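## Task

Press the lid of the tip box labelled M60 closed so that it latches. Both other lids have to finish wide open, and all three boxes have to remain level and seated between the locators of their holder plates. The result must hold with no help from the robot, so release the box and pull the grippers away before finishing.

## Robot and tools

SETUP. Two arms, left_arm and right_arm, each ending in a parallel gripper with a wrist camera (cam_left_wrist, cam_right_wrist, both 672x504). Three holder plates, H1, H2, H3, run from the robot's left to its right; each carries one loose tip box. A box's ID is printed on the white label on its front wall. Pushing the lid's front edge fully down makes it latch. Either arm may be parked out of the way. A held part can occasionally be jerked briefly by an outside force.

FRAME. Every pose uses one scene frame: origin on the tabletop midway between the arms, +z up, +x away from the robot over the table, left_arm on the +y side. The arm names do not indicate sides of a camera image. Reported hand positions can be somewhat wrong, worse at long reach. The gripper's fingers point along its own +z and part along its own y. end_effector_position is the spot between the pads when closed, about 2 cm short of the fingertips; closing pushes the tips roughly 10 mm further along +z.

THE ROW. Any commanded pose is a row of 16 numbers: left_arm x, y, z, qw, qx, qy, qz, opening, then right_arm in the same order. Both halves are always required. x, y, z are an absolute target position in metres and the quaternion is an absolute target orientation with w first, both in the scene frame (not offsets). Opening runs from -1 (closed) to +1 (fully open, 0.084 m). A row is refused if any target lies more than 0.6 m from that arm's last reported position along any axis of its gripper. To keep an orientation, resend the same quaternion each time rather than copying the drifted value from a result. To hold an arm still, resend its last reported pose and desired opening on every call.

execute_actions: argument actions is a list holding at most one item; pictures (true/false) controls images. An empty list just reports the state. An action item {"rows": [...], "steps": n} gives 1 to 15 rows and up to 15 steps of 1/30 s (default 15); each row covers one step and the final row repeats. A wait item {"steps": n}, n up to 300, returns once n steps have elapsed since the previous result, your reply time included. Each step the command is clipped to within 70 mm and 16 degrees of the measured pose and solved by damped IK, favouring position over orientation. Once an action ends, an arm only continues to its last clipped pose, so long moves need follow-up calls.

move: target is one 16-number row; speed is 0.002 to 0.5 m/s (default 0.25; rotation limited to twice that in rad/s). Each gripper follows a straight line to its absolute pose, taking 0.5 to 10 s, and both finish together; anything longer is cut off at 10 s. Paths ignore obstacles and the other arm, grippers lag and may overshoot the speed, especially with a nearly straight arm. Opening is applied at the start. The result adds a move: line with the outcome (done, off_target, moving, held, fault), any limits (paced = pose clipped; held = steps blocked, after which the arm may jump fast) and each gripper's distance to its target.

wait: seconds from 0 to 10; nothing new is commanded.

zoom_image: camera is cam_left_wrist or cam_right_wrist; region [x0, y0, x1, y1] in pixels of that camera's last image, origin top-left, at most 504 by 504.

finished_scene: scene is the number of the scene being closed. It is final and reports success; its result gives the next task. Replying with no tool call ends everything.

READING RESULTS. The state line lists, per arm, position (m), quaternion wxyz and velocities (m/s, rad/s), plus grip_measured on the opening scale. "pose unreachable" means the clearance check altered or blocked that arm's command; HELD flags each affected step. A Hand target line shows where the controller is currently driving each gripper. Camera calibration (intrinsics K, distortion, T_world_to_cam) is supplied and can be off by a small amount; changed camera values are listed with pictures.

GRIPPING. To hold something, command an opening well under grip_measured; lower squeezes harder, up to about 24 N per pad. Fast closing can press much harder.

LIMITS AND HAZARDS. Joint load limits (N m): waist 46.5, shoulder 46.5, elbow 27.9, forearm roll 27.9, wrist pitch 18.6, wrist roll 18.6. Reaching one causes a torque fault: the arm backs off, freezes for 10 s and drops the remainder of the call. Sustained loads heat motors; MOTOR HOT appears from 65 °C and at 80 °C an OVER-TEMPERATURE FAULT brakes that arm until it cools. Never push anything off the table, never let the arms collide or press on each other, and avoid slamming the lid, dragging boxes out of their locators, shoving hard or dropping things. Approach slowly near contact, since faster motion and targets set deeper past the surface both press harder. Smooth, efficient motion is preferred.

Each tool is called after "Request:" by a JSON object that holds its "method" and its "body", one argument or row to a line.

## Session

Request:
{"method": "execute_actions", "body": {
  "actions": []
}}

Scene clock: 0.00 s of 7200.00 s.
left_arm: end_effector_position=(+0.0963, +0.7982, +0.1434) grip_measured=+1.00 end_effector_quat_wxyz=(+0.073, -0.372, +0.784, -0.491) end_effector_velocity=(+0.000, -0.001, -0.000) end_effector_angular_velocity=(-0.002, -0.001, -0.001) | right_arm: end_effector_position=(+0.2717, -0.0257, +0.3605) grip_measured=+1.00 end_effector_quat_wxyz=(+0.427, -0.090, +0.900, -0.008) end_effector_velocity=(-0.000, +0.000, +0.000) end_effector_angular_velocity=(+0.002, +0.000, -0.000)
Joint positions: left_arm=[ 1.772  0.716 -1.72  -0.53   1.911 -2.384  0.084] | right_arm=[ 1.499 -0.573 -0.741 -0.923  1.215 -1.642  0.084]
Joint velocities: left_arm=[-0.    -0.001  0.002  0.     0.001  0.002  0.   ] | right_arm=[ 0.    -0.    -0.     0.    -0.     0.001 -0.   ]
Motor temperatures (°C, as the motors report them): left_arm=[31 31 30 32 36 36] | right_arm=[33 33 33 32 33 31]
Hand target (left_arm): +0.096, +0.798, +0.143; +0.073, -0.372, +0.784, -0.491
Hand target (right_arm): +0.272, -0.026, +0.360; +0.427, -0.090, +0.900, -0.008
camera_calibration (this result's frames):
cam_left_wrist: T_world_to_cam=[[-0.506985, 0.247109, -0.825775, 0.00461267], [0.720343, 0.647588, -0.248467, -0.479919], [0.473363, -0.72081, -0.50632, 0.734084], [0, 0, 0, 1]] pos_world=[0.000556567, 0.838785, 0.256246]
cam_right_wrist: T_world_to_cam=[[-0.152317, 0.984425, -0.0877867, 0.136707], [0.64098, 0.166004, 0.749391, -0.368887], [0.752293, 0.0578753, -0.656282, 0.160776], [0, 0, 0, 1]] pos_world=[0.136322, -0.0826464, 0.393956]

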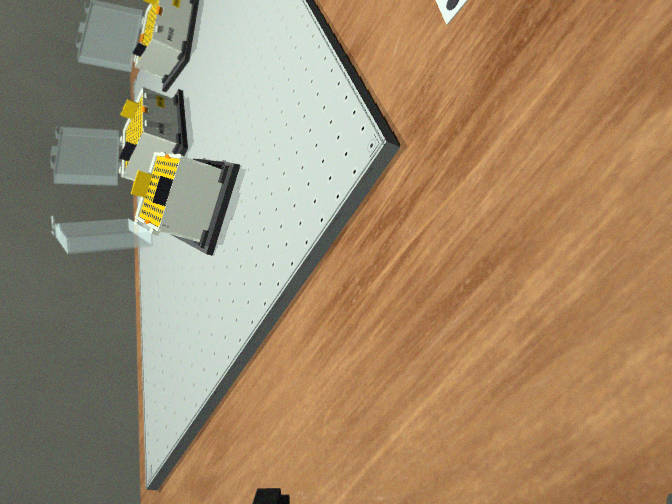

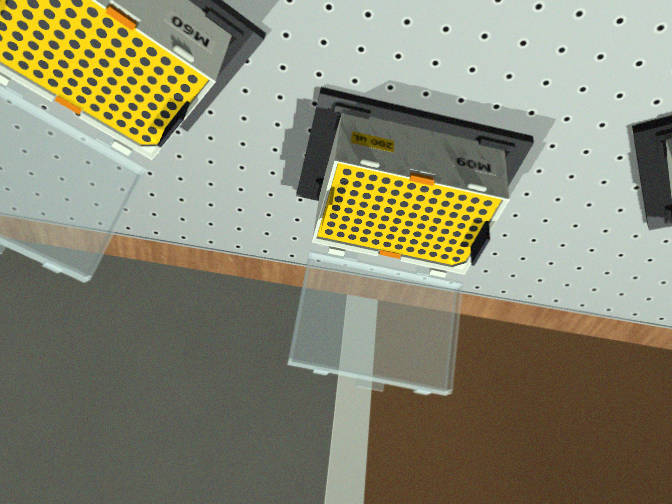

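Request:
{"method": "zoom_image", "body": {
  "camera": "cam_right_wrist",
  "region": [100,0,540,200]
}}

Region (100, 0, 540, 200) of cam_right_wrist's 672x504 image, scaled by 1.145, with more detail than that image has; it fills the top 229 rows of this view, and the rest is white.

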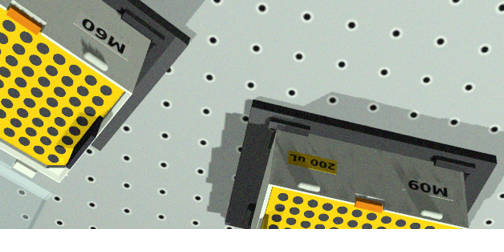

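Request:
{"method": "move", "body": {
  "target": [0.0963,0.7982,0.1434,0.073,-0.372,0.784,-0.491,1,0.47,-0.26,0.27,0,0.84,0.54,0,-1]
}}

Scene clock: 16.97 s of 7200.00 s.
left_arm: end_effector_position=(+0.0963, +0.7982, +0.1434) grip_measured=+1.00 end_effector_quat_wxyz=(+0.073, -0.372, +0.784, -0.491) end_effector_velocity=(-0.000, -0.000, +0.000) end_effector_angular_velocity=(-0.000, +0.001, +0.001) | right_arm: end_effector_position=(+0.4697, -0.2589, +0.2707) grip_measured=-1.00 end_effector_quat_wxyz=(-0.001, +0.841, +0.541, +0.001) end_effector_velocity=(+0.001, -0.000, -0.000) end_effector_angular_velocity=(+0.003, +0.003, -0.008)
Joint positions: left_arm=[ 1.772  0.716 -1.719 -0.53   1.911 -2.384  0.084] | right_arm=[ 0.32  -0.154 -1.097  0.003  1.249 -0.923  0.   ]
Joint velocities: left_arm=[ 0.001 -0.001  0.001 -0.    -0.    -0.001 -0.   ] | right_arm=[-0.003  0.004 -0.004  0.004  0.002  0.004  0.   ]
Motor temperatures (°C, as the motors report them): left_arm=[31 33 34 32 36 36] | right_arm=[33 33 41 32 33 31]
Hand target (left_arm): +0.096, +0.798, +0.143; +0.073, -0.372, +0.784, -0.491
Hand target (right_arm): +0.470, -0.259, +0.271; -0.001, +0.841, +0.541, +0.001
Off the commanded pose (left_arm): 0.000 m, 0 deg.
Off the commanded pose (right_arm): 0.001 m, 0 deg.
After step 90, 8.93 s passed at rest.
move: done
camera_calibration (this result's frames):
cam_left_wrist: T_world_to_cam=[[-0.506585, 0.247266, -0.825973, 0.0044537], [0.720287, 0.647902, -0.247808, -0.480268], [0.473875, -0.720473, -0.506321, 0.733777], [0, 0, 0, 1]] pos_world=[0.000468914, 0.838732, 0.256191]
cam_right_wrist: T_world_to_cam=[[0.90865, -0.417558, -0.000449974, -0.496436], [-0.417374, -0.908217, -0.030664, 0.040288], [0.0123953, 0.0280506, -0.99953, 0.399074], [0, 0, 0, 1]] pos_world=[0.462955, -0.181895, 0.399898]

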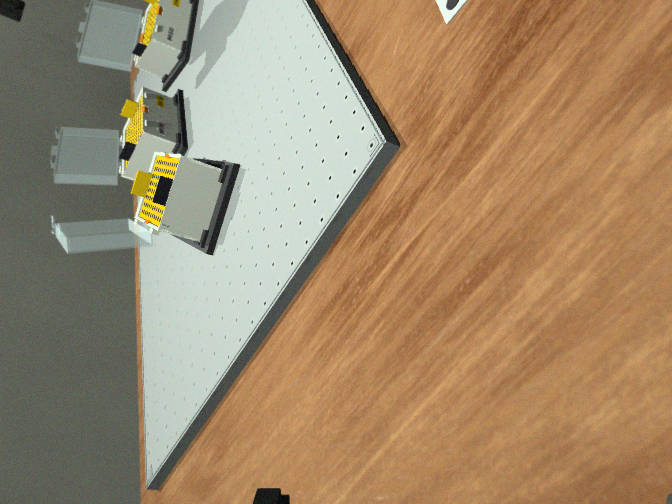

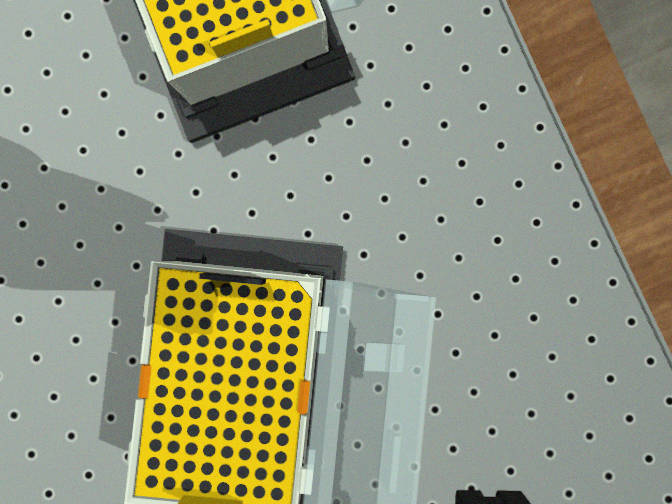

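Request:
{"method": "move", "body": {
  "target": [0.0963,0.7982,0.1434,0.073,-0.372,0.784,-0.491,1,0.513,-0.299,0.125,0,0.84,0.54,0,-1]
}}

Request:
{"method": "move", "body": {
  "target": [0.0963,0.7982,0.1434,0.073,-0.372,0.784,-0.491,1,0.393,-0.227,0.135,0,0.84,0.54,0,-1],
  "speed": 0.06
}}

Request:
{"method": "move", "body": {
  "target": [0.0963,0.7982,0.1434,0.073,-0.372,0.784,-0.491,1,0.366,-0.21,0.17,0,0.84,0.54,0,-1]
}}

Scene clock: 25.40 s of 7200.00 s.
left_arm: end_effector_position=(+0.0963, +0.7982, +0.1434) grip_measured=+1.00 end_effector_quat_wxyz=(+0.073, -0.372, +0.784, -0.491) end_effector_velocity=(-0.001, -0.000, -0.001) end_effector_angular_velocity=(-0.003, +0.001, +0.002) | right_arm: end_effector_position=(+0.5131, -0.2988, +0.1258) grip_measured=-1.00 end_effector_quat_wxyz=(+0.000, +0.841, +0.541, +0.000) end_effector_velocity=(-0.002, -0.001, -0.004) end_effector_angular_velocity=(-0.001, +0.008, -0.001)
Joint positions: left_arm=[ 1.772  0.716 -1.719 -0.53   1.911 -2.384  0.084] | right_arm=[ 0.219  0.114 -0.969 -0.     0.854 -1.023  0.   ]
Joint velocities: left_arm=[ 0.001  0.002  0.     0.    -0.    -0.001 -0.   ] | right_arm=[-0.001  0.007  0.002  0.    -0.001 -0.     0.   ]
Motor temperatures (°C, as the motors report them): left_arm=[31 34 34 32 36 36] | right_arm=[33 34 43 32 34 31]
Hand target (left_arm): +0.096, +0.798, +0.143; +0.073, -0.372, +0.784, -0.491
Hand target (right_arm): +0.513, -0.299, +0.125; +0.000, +0.841, +0.541, +0.000
Off the commanded pose (left_arm): 0.000 m, 0 deg.
Off the commanded pose (right_arm): 0.001 m, 0 deg.
After step 90, 4.23 s passed at rest.
move: done
camera_calibration (this result's frames):
cam_left_wrist: T_world_to_cam=[[-0.506587, 0.247267, -0.825971, 0.00445266], [0.720286, 0.647903, -0.247808, -0.480269], [0.473875, -0.720472, -0.506323, 0.733776], [0, 0, 0, 1]] pos_world=[0.000468728, 0.838732, 0.256191]
cam_right_wrist: T_world_to_cam=[[0.908198, -0.418539, 0.000876517, -0.55277], [-0.418353, -0.907852, -0.0280287, 0.0179663], [0.0125268, 0.0250889, -0.999607, 0.253874], [0, 0, 0, 1]] pos_world=[0.506361, -0.221415, 0.254762]

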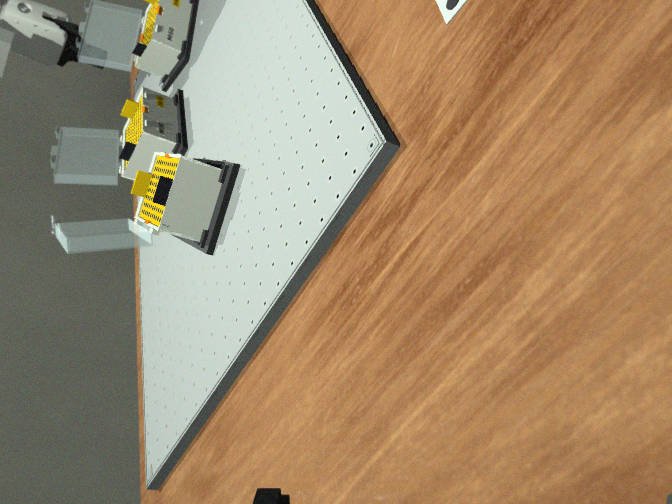

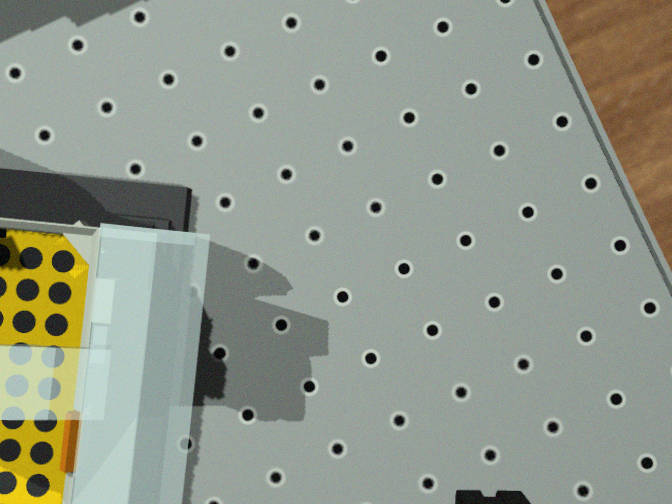

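Scene clock: 28.10 s of 7200.00 s.
left_arm: end_effector_position=(+0.0963, +0.7982, +0.1434) grip_measured=+1.00 end_effector_quat_wxyz=(+0.073, -0.372, +0.784, -0.491) end_effector_velocity=(+0.001, -0.000, -0.000) end_effector_angular_velocity=(+0.001, -0.000, -0.002) | right_arm: end_effector_position=(+0.3931, -0.2275, +0.1348) grip_measured=-1.00 end_effector_quat_wxyz=(+0.000, +0.841, +0.541, -0.000) end_effector_velocity=(-0.002, +0.000, -0.000) end_effector_angular_velocity=(-0.001, +0.001, -0.001)
Joint positions: left_arm=[ 1.772  0.716 -1.719 -0.53   1.911 -2.384  0.084] | right_arm=[ 0.451 -0.23  -0.613 -0.     0.843 -0.791  0.   ]
Joint velocities: left_arm=[-0.002  0.     0.     0.    -0.001  0.001  0.   ] | right_arm=[ 0.003 -0.004  0.004 -0.001  0.002  0.004  0.   ]
Motor temperatures (°C, as the motors report them): left_arm=[31 34 34 32 36 36] | right_arm=[33 34 43 32 34 31]
Hand target (left_arm): +0.096, +0.798, +0.143; +0.073, -0.372, +0.784, -0.491
Hand target (right_arm): +0.393, -0.227, +0.135; +0.000, +0.841, +0.541, -0.000
Off the commanded pose (left_arm): 0.000 m, 0 deg.
Off the commanded pose (right_arm): 0.001 m, 0 deg.
move: done
camera_calibration (this result's frames):
cam_left_wrist: T_world_to_cam=[[-0.506587, 0.247267, -0.825971, 0.00445288], [0.720286, 0.647903, -0.247808, -0.480269], [0.473875, -0.720472, -0.506323, 0.733776], [0, 0, 0, 1]] pos_world=[0.000468777, 0.838732, 0.256191]
cam_right_wrist: T_world_to_cam=[[0.90825, -0.418428, -0.00027561, -0.413744], [-0.418278, -0.907907, -0.0273576, 0.0326901], [0.011197, 0.0249628, -0.999626, 0.263099], [0, 0, 0, 1]] pos_world=[0.386511, -0.15001, 0.263781]

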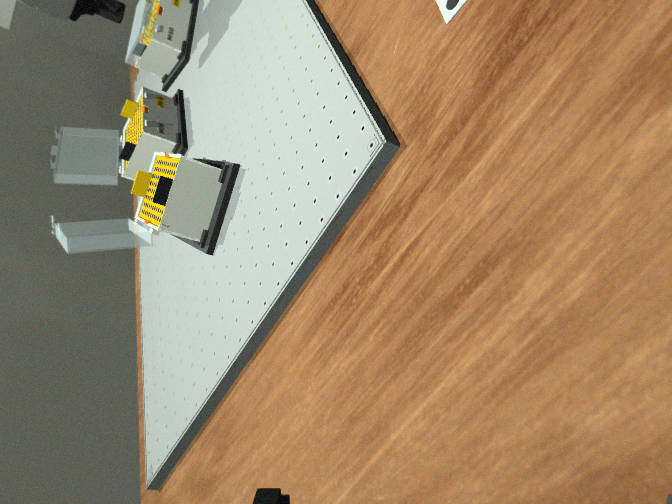

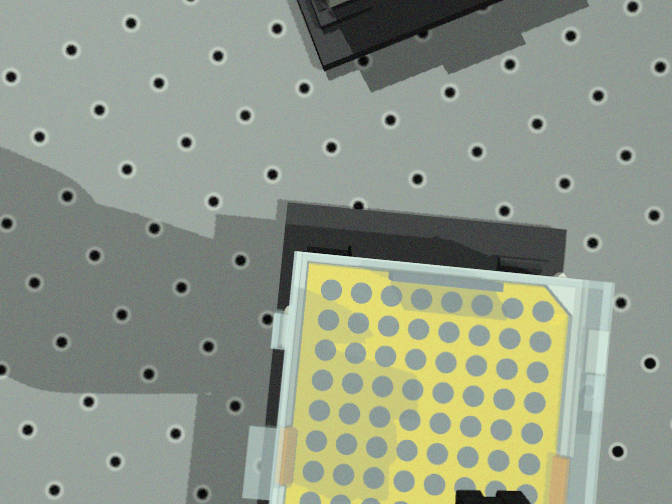

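Scene clock: 28.97 s of 7200.00 s.
left_arm: end_effector_position=(+0.0963, +0.7982, +0.1434) grip_measured=+1.00 end_effector_quat_wxyz=(+0.073, -0.372, +0.784, -0.491) end_effector_velocity=(+0.000, +0.000, +0.000) end_effector_angular_velocity=(+0.001, +0.001, +0.000) | right_arm: end_effector_position=(+0.3660, -0.2102, +0.1696) grip_measured=-1.00 end_effector_quat_wxyz=(-0.000, +0.841, +0.541, -0.000) end_effector_velocity=(-0.000, +0.001, +0.002) end_effector_angular_velocity=(+0.000, -0.001, -0.001)
Joint positions: left_arm=[ 1.772  0.716 -1.719 -0.53   1.911 -2.384  0.084] | right_arm=[ 0.523 -0.358 -0.607  0.     0.966 -0.718  0.   ]
Joint velocities: left_arm=[-0.001 -0.    -0.001 -0.    -0.    -0.001 -0.   ] | right_arm=[ 0.002 -0.004 -0.002 -0.     0.005  0.004  0.   ]
Motor temperatures (°C, as the motors report them): left_arm=[31 34 35 32 36 36] | right_arm=[33 34 43 32 34 31]
Hand target (left_arm): +0.096, +0.798, +0.143; +0.073, -0.372, +0.784, -0.491
Hand target (right_arm): +0.366, -0.210, +0.170; -0.000, +0.841, +0.541, -0.000
Off the commanded pose (left_arm): 0.000 m, 0 deg.
Off the commanded pose (right_arm): 0.000 m, 0 deg.
move: done
camera_calibration (this result's frames):
cam_left_wrist: T_world_to_cam=[[-0.506587, 0.247267, -0.825971, 0.00445301], [0.720286, 0.647903, -0.247808, -0.480269], [0.473875, -0.720472, -0.506322, 0.733776], [0, 0, 0, 1]] pos_world=[0.000468729, 0.838732, 0.256191]
cam_right_wrist: T_world_to_cam=[[0.90828, -0.418363, -0.000660572, -0.381878], [-0.418226, -0.907938, -0.0271114, 0.037946], [0.0107427, 0.024901, -0.999632, 0.297909], [0, 0, 0, 1]] pos_world=[0.359522, -0.132729, 0.298576]

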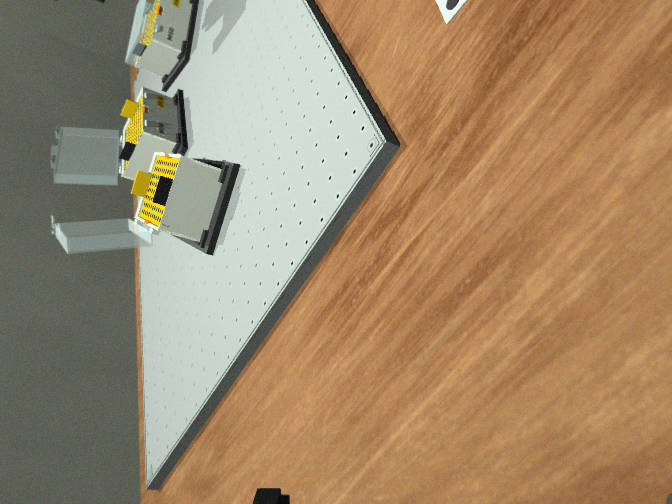

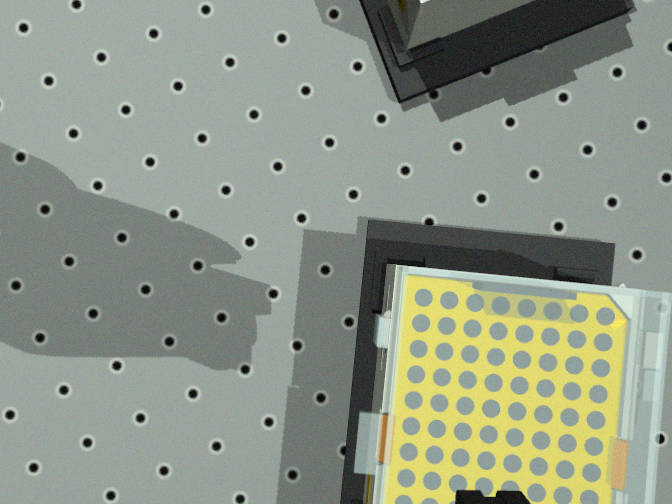

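Comparable to scene 1 position. Press.

Request:
{"method": "move", "body": {
  "target": [0.0963,0.7982,0.1434,0.073,-0.372,0.784,-0.491,1,0.366,-0.21,0.098,0,0.84,0.54,0,-1],
  "speed": 0.04
}}

Request:
{"method": "move", "body": {
  "target": [0.0963,0.7982,0.1434,0.073,-0.372,0.784,-0.491,1,0.29,-0.18,0.2,0.2,0.84,0.54,0,-1]
}}

Scene clock: 35.60 s of 7200.00 s.
left_arm: end_effector_position=(+0.0963, +0.7982, +0.1434) grip_measured=+1.00 end_effector_quat_wxyz=(+0.073, -0.372, +0.784, -0.491) end_effector_velocity=(+0.001, +0.000, +0.000) end_effector_angular_velocity=(-0.000, +0.001, -0.001) | right_arm: end_effector_position=(+0.3751, -0.2060, +0.1082) grip_measured=-1.00 end_effector_quat_wxyz=(+0.002, +0.841, +0.541, +0.013) end_effector_velocity=(+0.002, +0.001, +0.001) end_effector_angular_velocity=(+0.001, -0.001, -0.000)
Joint positions: left_arm=[ 1.772  0.716 -1.719 -0.53   1.911 -2.384  0.084] | right_arm=[ 0.524 -0.222 -0.525 -0.     0.72  -0.718  0.   ]
Joint velocities: left_arm=[-0.001  0.001 -0.001  0.     0.    -0.001 -0.   ] | right_arm=[-0.     0.004 -0.005  0.    -0.     0.     0.   ]
Motor temperatures (°C, as the motors report them): left_arm=[31 34 35 32 36 36] | right_arm=[33 34 44 32 34 31]
Hand target (left_arm): +0.096, +0.798, +0.143; +0.073, -0.372, +0.784, -0.491
Hand target (right_arm): +0.366, -0.210, +0.098; +0.000, +0.841, +0.541, -0.000
Off the commanded pose (left_arm): 0.000 m, 0 deg.
Off the commanded pose (right_arm): 0.014 m, 2 deg.
After step 90, 1.47 s passed at rest.
move: off_target (right_arm)
camera_calibration (this result's frames):
cam_left_wrist: T_world_to_cam=[[-0.506587, 0.247267, -0.825971, 0.00445287], [0.720286, 0.647903, -0.247808, -0.480269], [0.473875, -0.720472, -0.506323, 0.733776], [0, 0, 0, 1]] pos_world=[0.000468776, 0.838732, 0.256191]
cam_right_wrist: T_world_to_cam=[[0.907995, -0.418603, 0.0177966, -0.390324], [-0.417412, -0.90745, -0.0479749, 0.0459624], [0.036232, 0.0361325, -0.99869, 0.229043], [0, 0, 0, 1]] pos_world=[0.365299, -0.129958, 0.237894]

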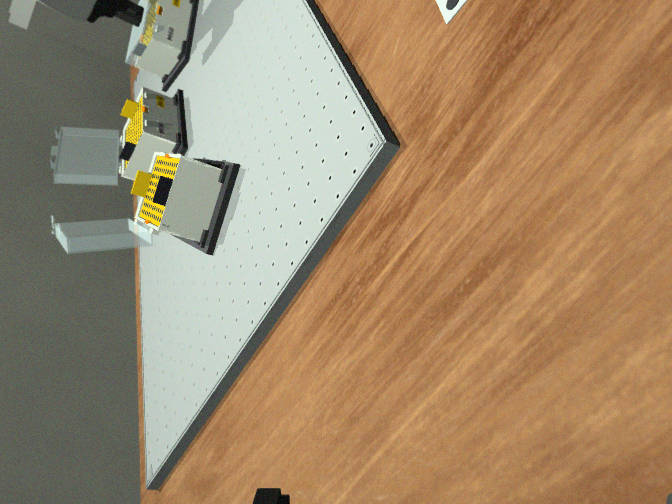

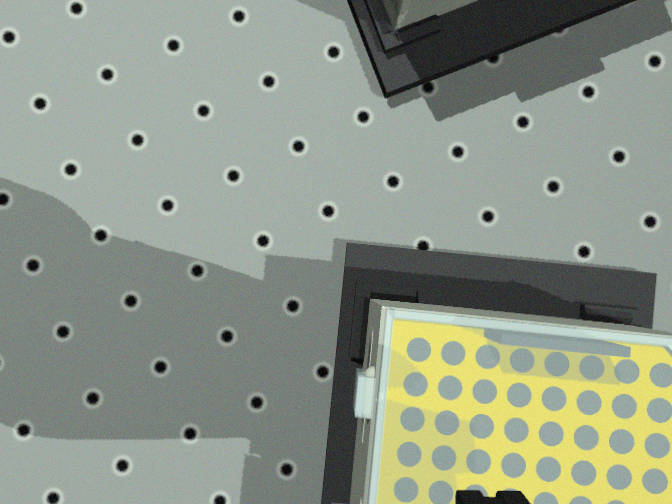

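Scene clock: 36.93 s of 7200.00 s.
left_arm: end_effector_position=(+0.0963, +0.7982, +0.1434) grip_measured=+1.00 end_effector_quat_wxyz=(+0.073, -0.372, +0.784, -0.491) end_effector_velocity=(-0.000, +0.000, +0.000) end_effector_angular_velocity=(+0.001, -0.000, +0.000) | right_arm: end_effector_position=(+0.2903, -0.1805, +0.1994) grip_measured=-1.00 end_effector_quat_wxyz=(+0.196, +0.825, +0.530, -0.001) end_effector_velocity=(-0.001, +0.001, +0.002) end_effector_angular_velocity=(-0.005, -0.002, +0.001)
Joint positions: left_arm=[ 1.772  0.716 -1.719 -0.53   1.911 -2.384  0.084] | right_arm=[ 0.993 -0.506 -0.564 -0.397  1.23  -0.084  0.   ]
Joint velocities: left_arm=[ 0.001  0.    -0.002  0.     0.001  0.     0.   ] | right_arm=[ 0.008  0.002 -0.006 -0.002  0.009  0.005  0.   ]
Motor temperatures (°C, as the motors report them): left_arm=[31 34 35 32 36 36] | right_arm=[33 34 44 32 34 31]
Hand target (left_arm): +0.096, +0.798, +0.143; +0.073, -0.372, +0.784, -0.491
Hand target (right_arm): +0.290, -0.180, +0.200; +0.196, +0.825, +0.531, -0.001
Off the commanded pose (left_arm): 0.000 m, 0 deg.
Off the commanded pose (right_arm): 0.001 m, 0 deg.
move: done
camera_calibration (this result's frames):
cam_left_wrist: T_world_to_cam=[[-0.506587, 0.247267, -0.825971, 0.00445276], [0.720286, 0.647903, -0.247808, -0.480269], [0.473875, -0.720472, -0.506323, 0.733776], [0, 0, 0, 1]] pos_world=[0.000468752, 0.838732, 0.256191]
cam_right_wrist: T_world_to_cam=[[0.873724, -0.363471, 0.323257, -0.345316], [-0.43452, -0.88191, 0.182832, 0.00156179], [0.21863, -0.300206, -0.928481, 0.194558], [0, 0, 0, 1]] pos_world=[0.259854, -0.0657276, 0.291984]

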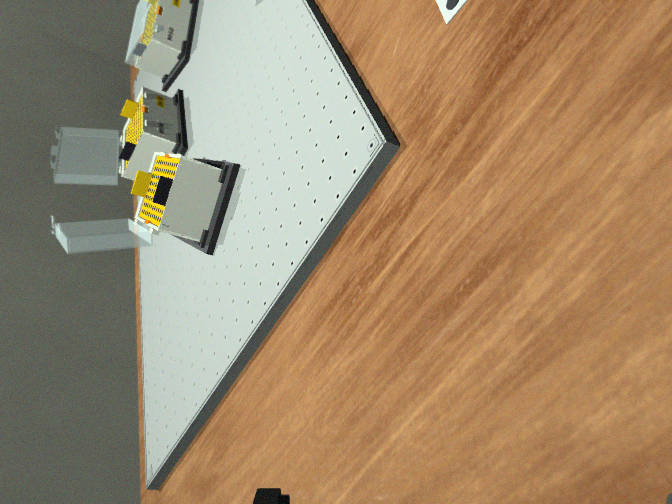

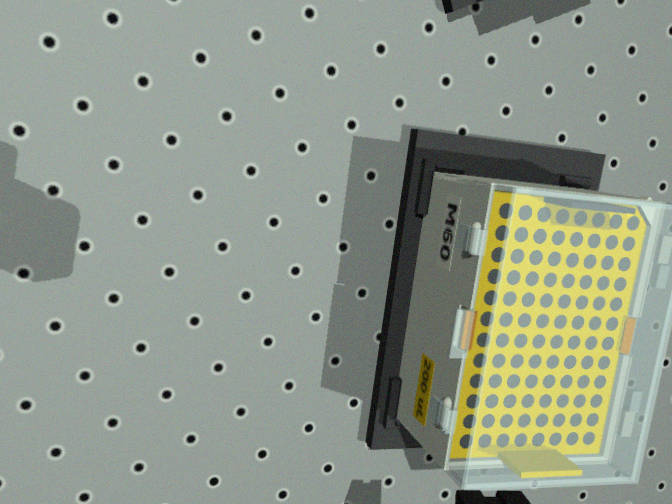

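Request:
{"method": "finished_scene", "body": {
  "scene": 2
}}

The scene is finished: the task was done.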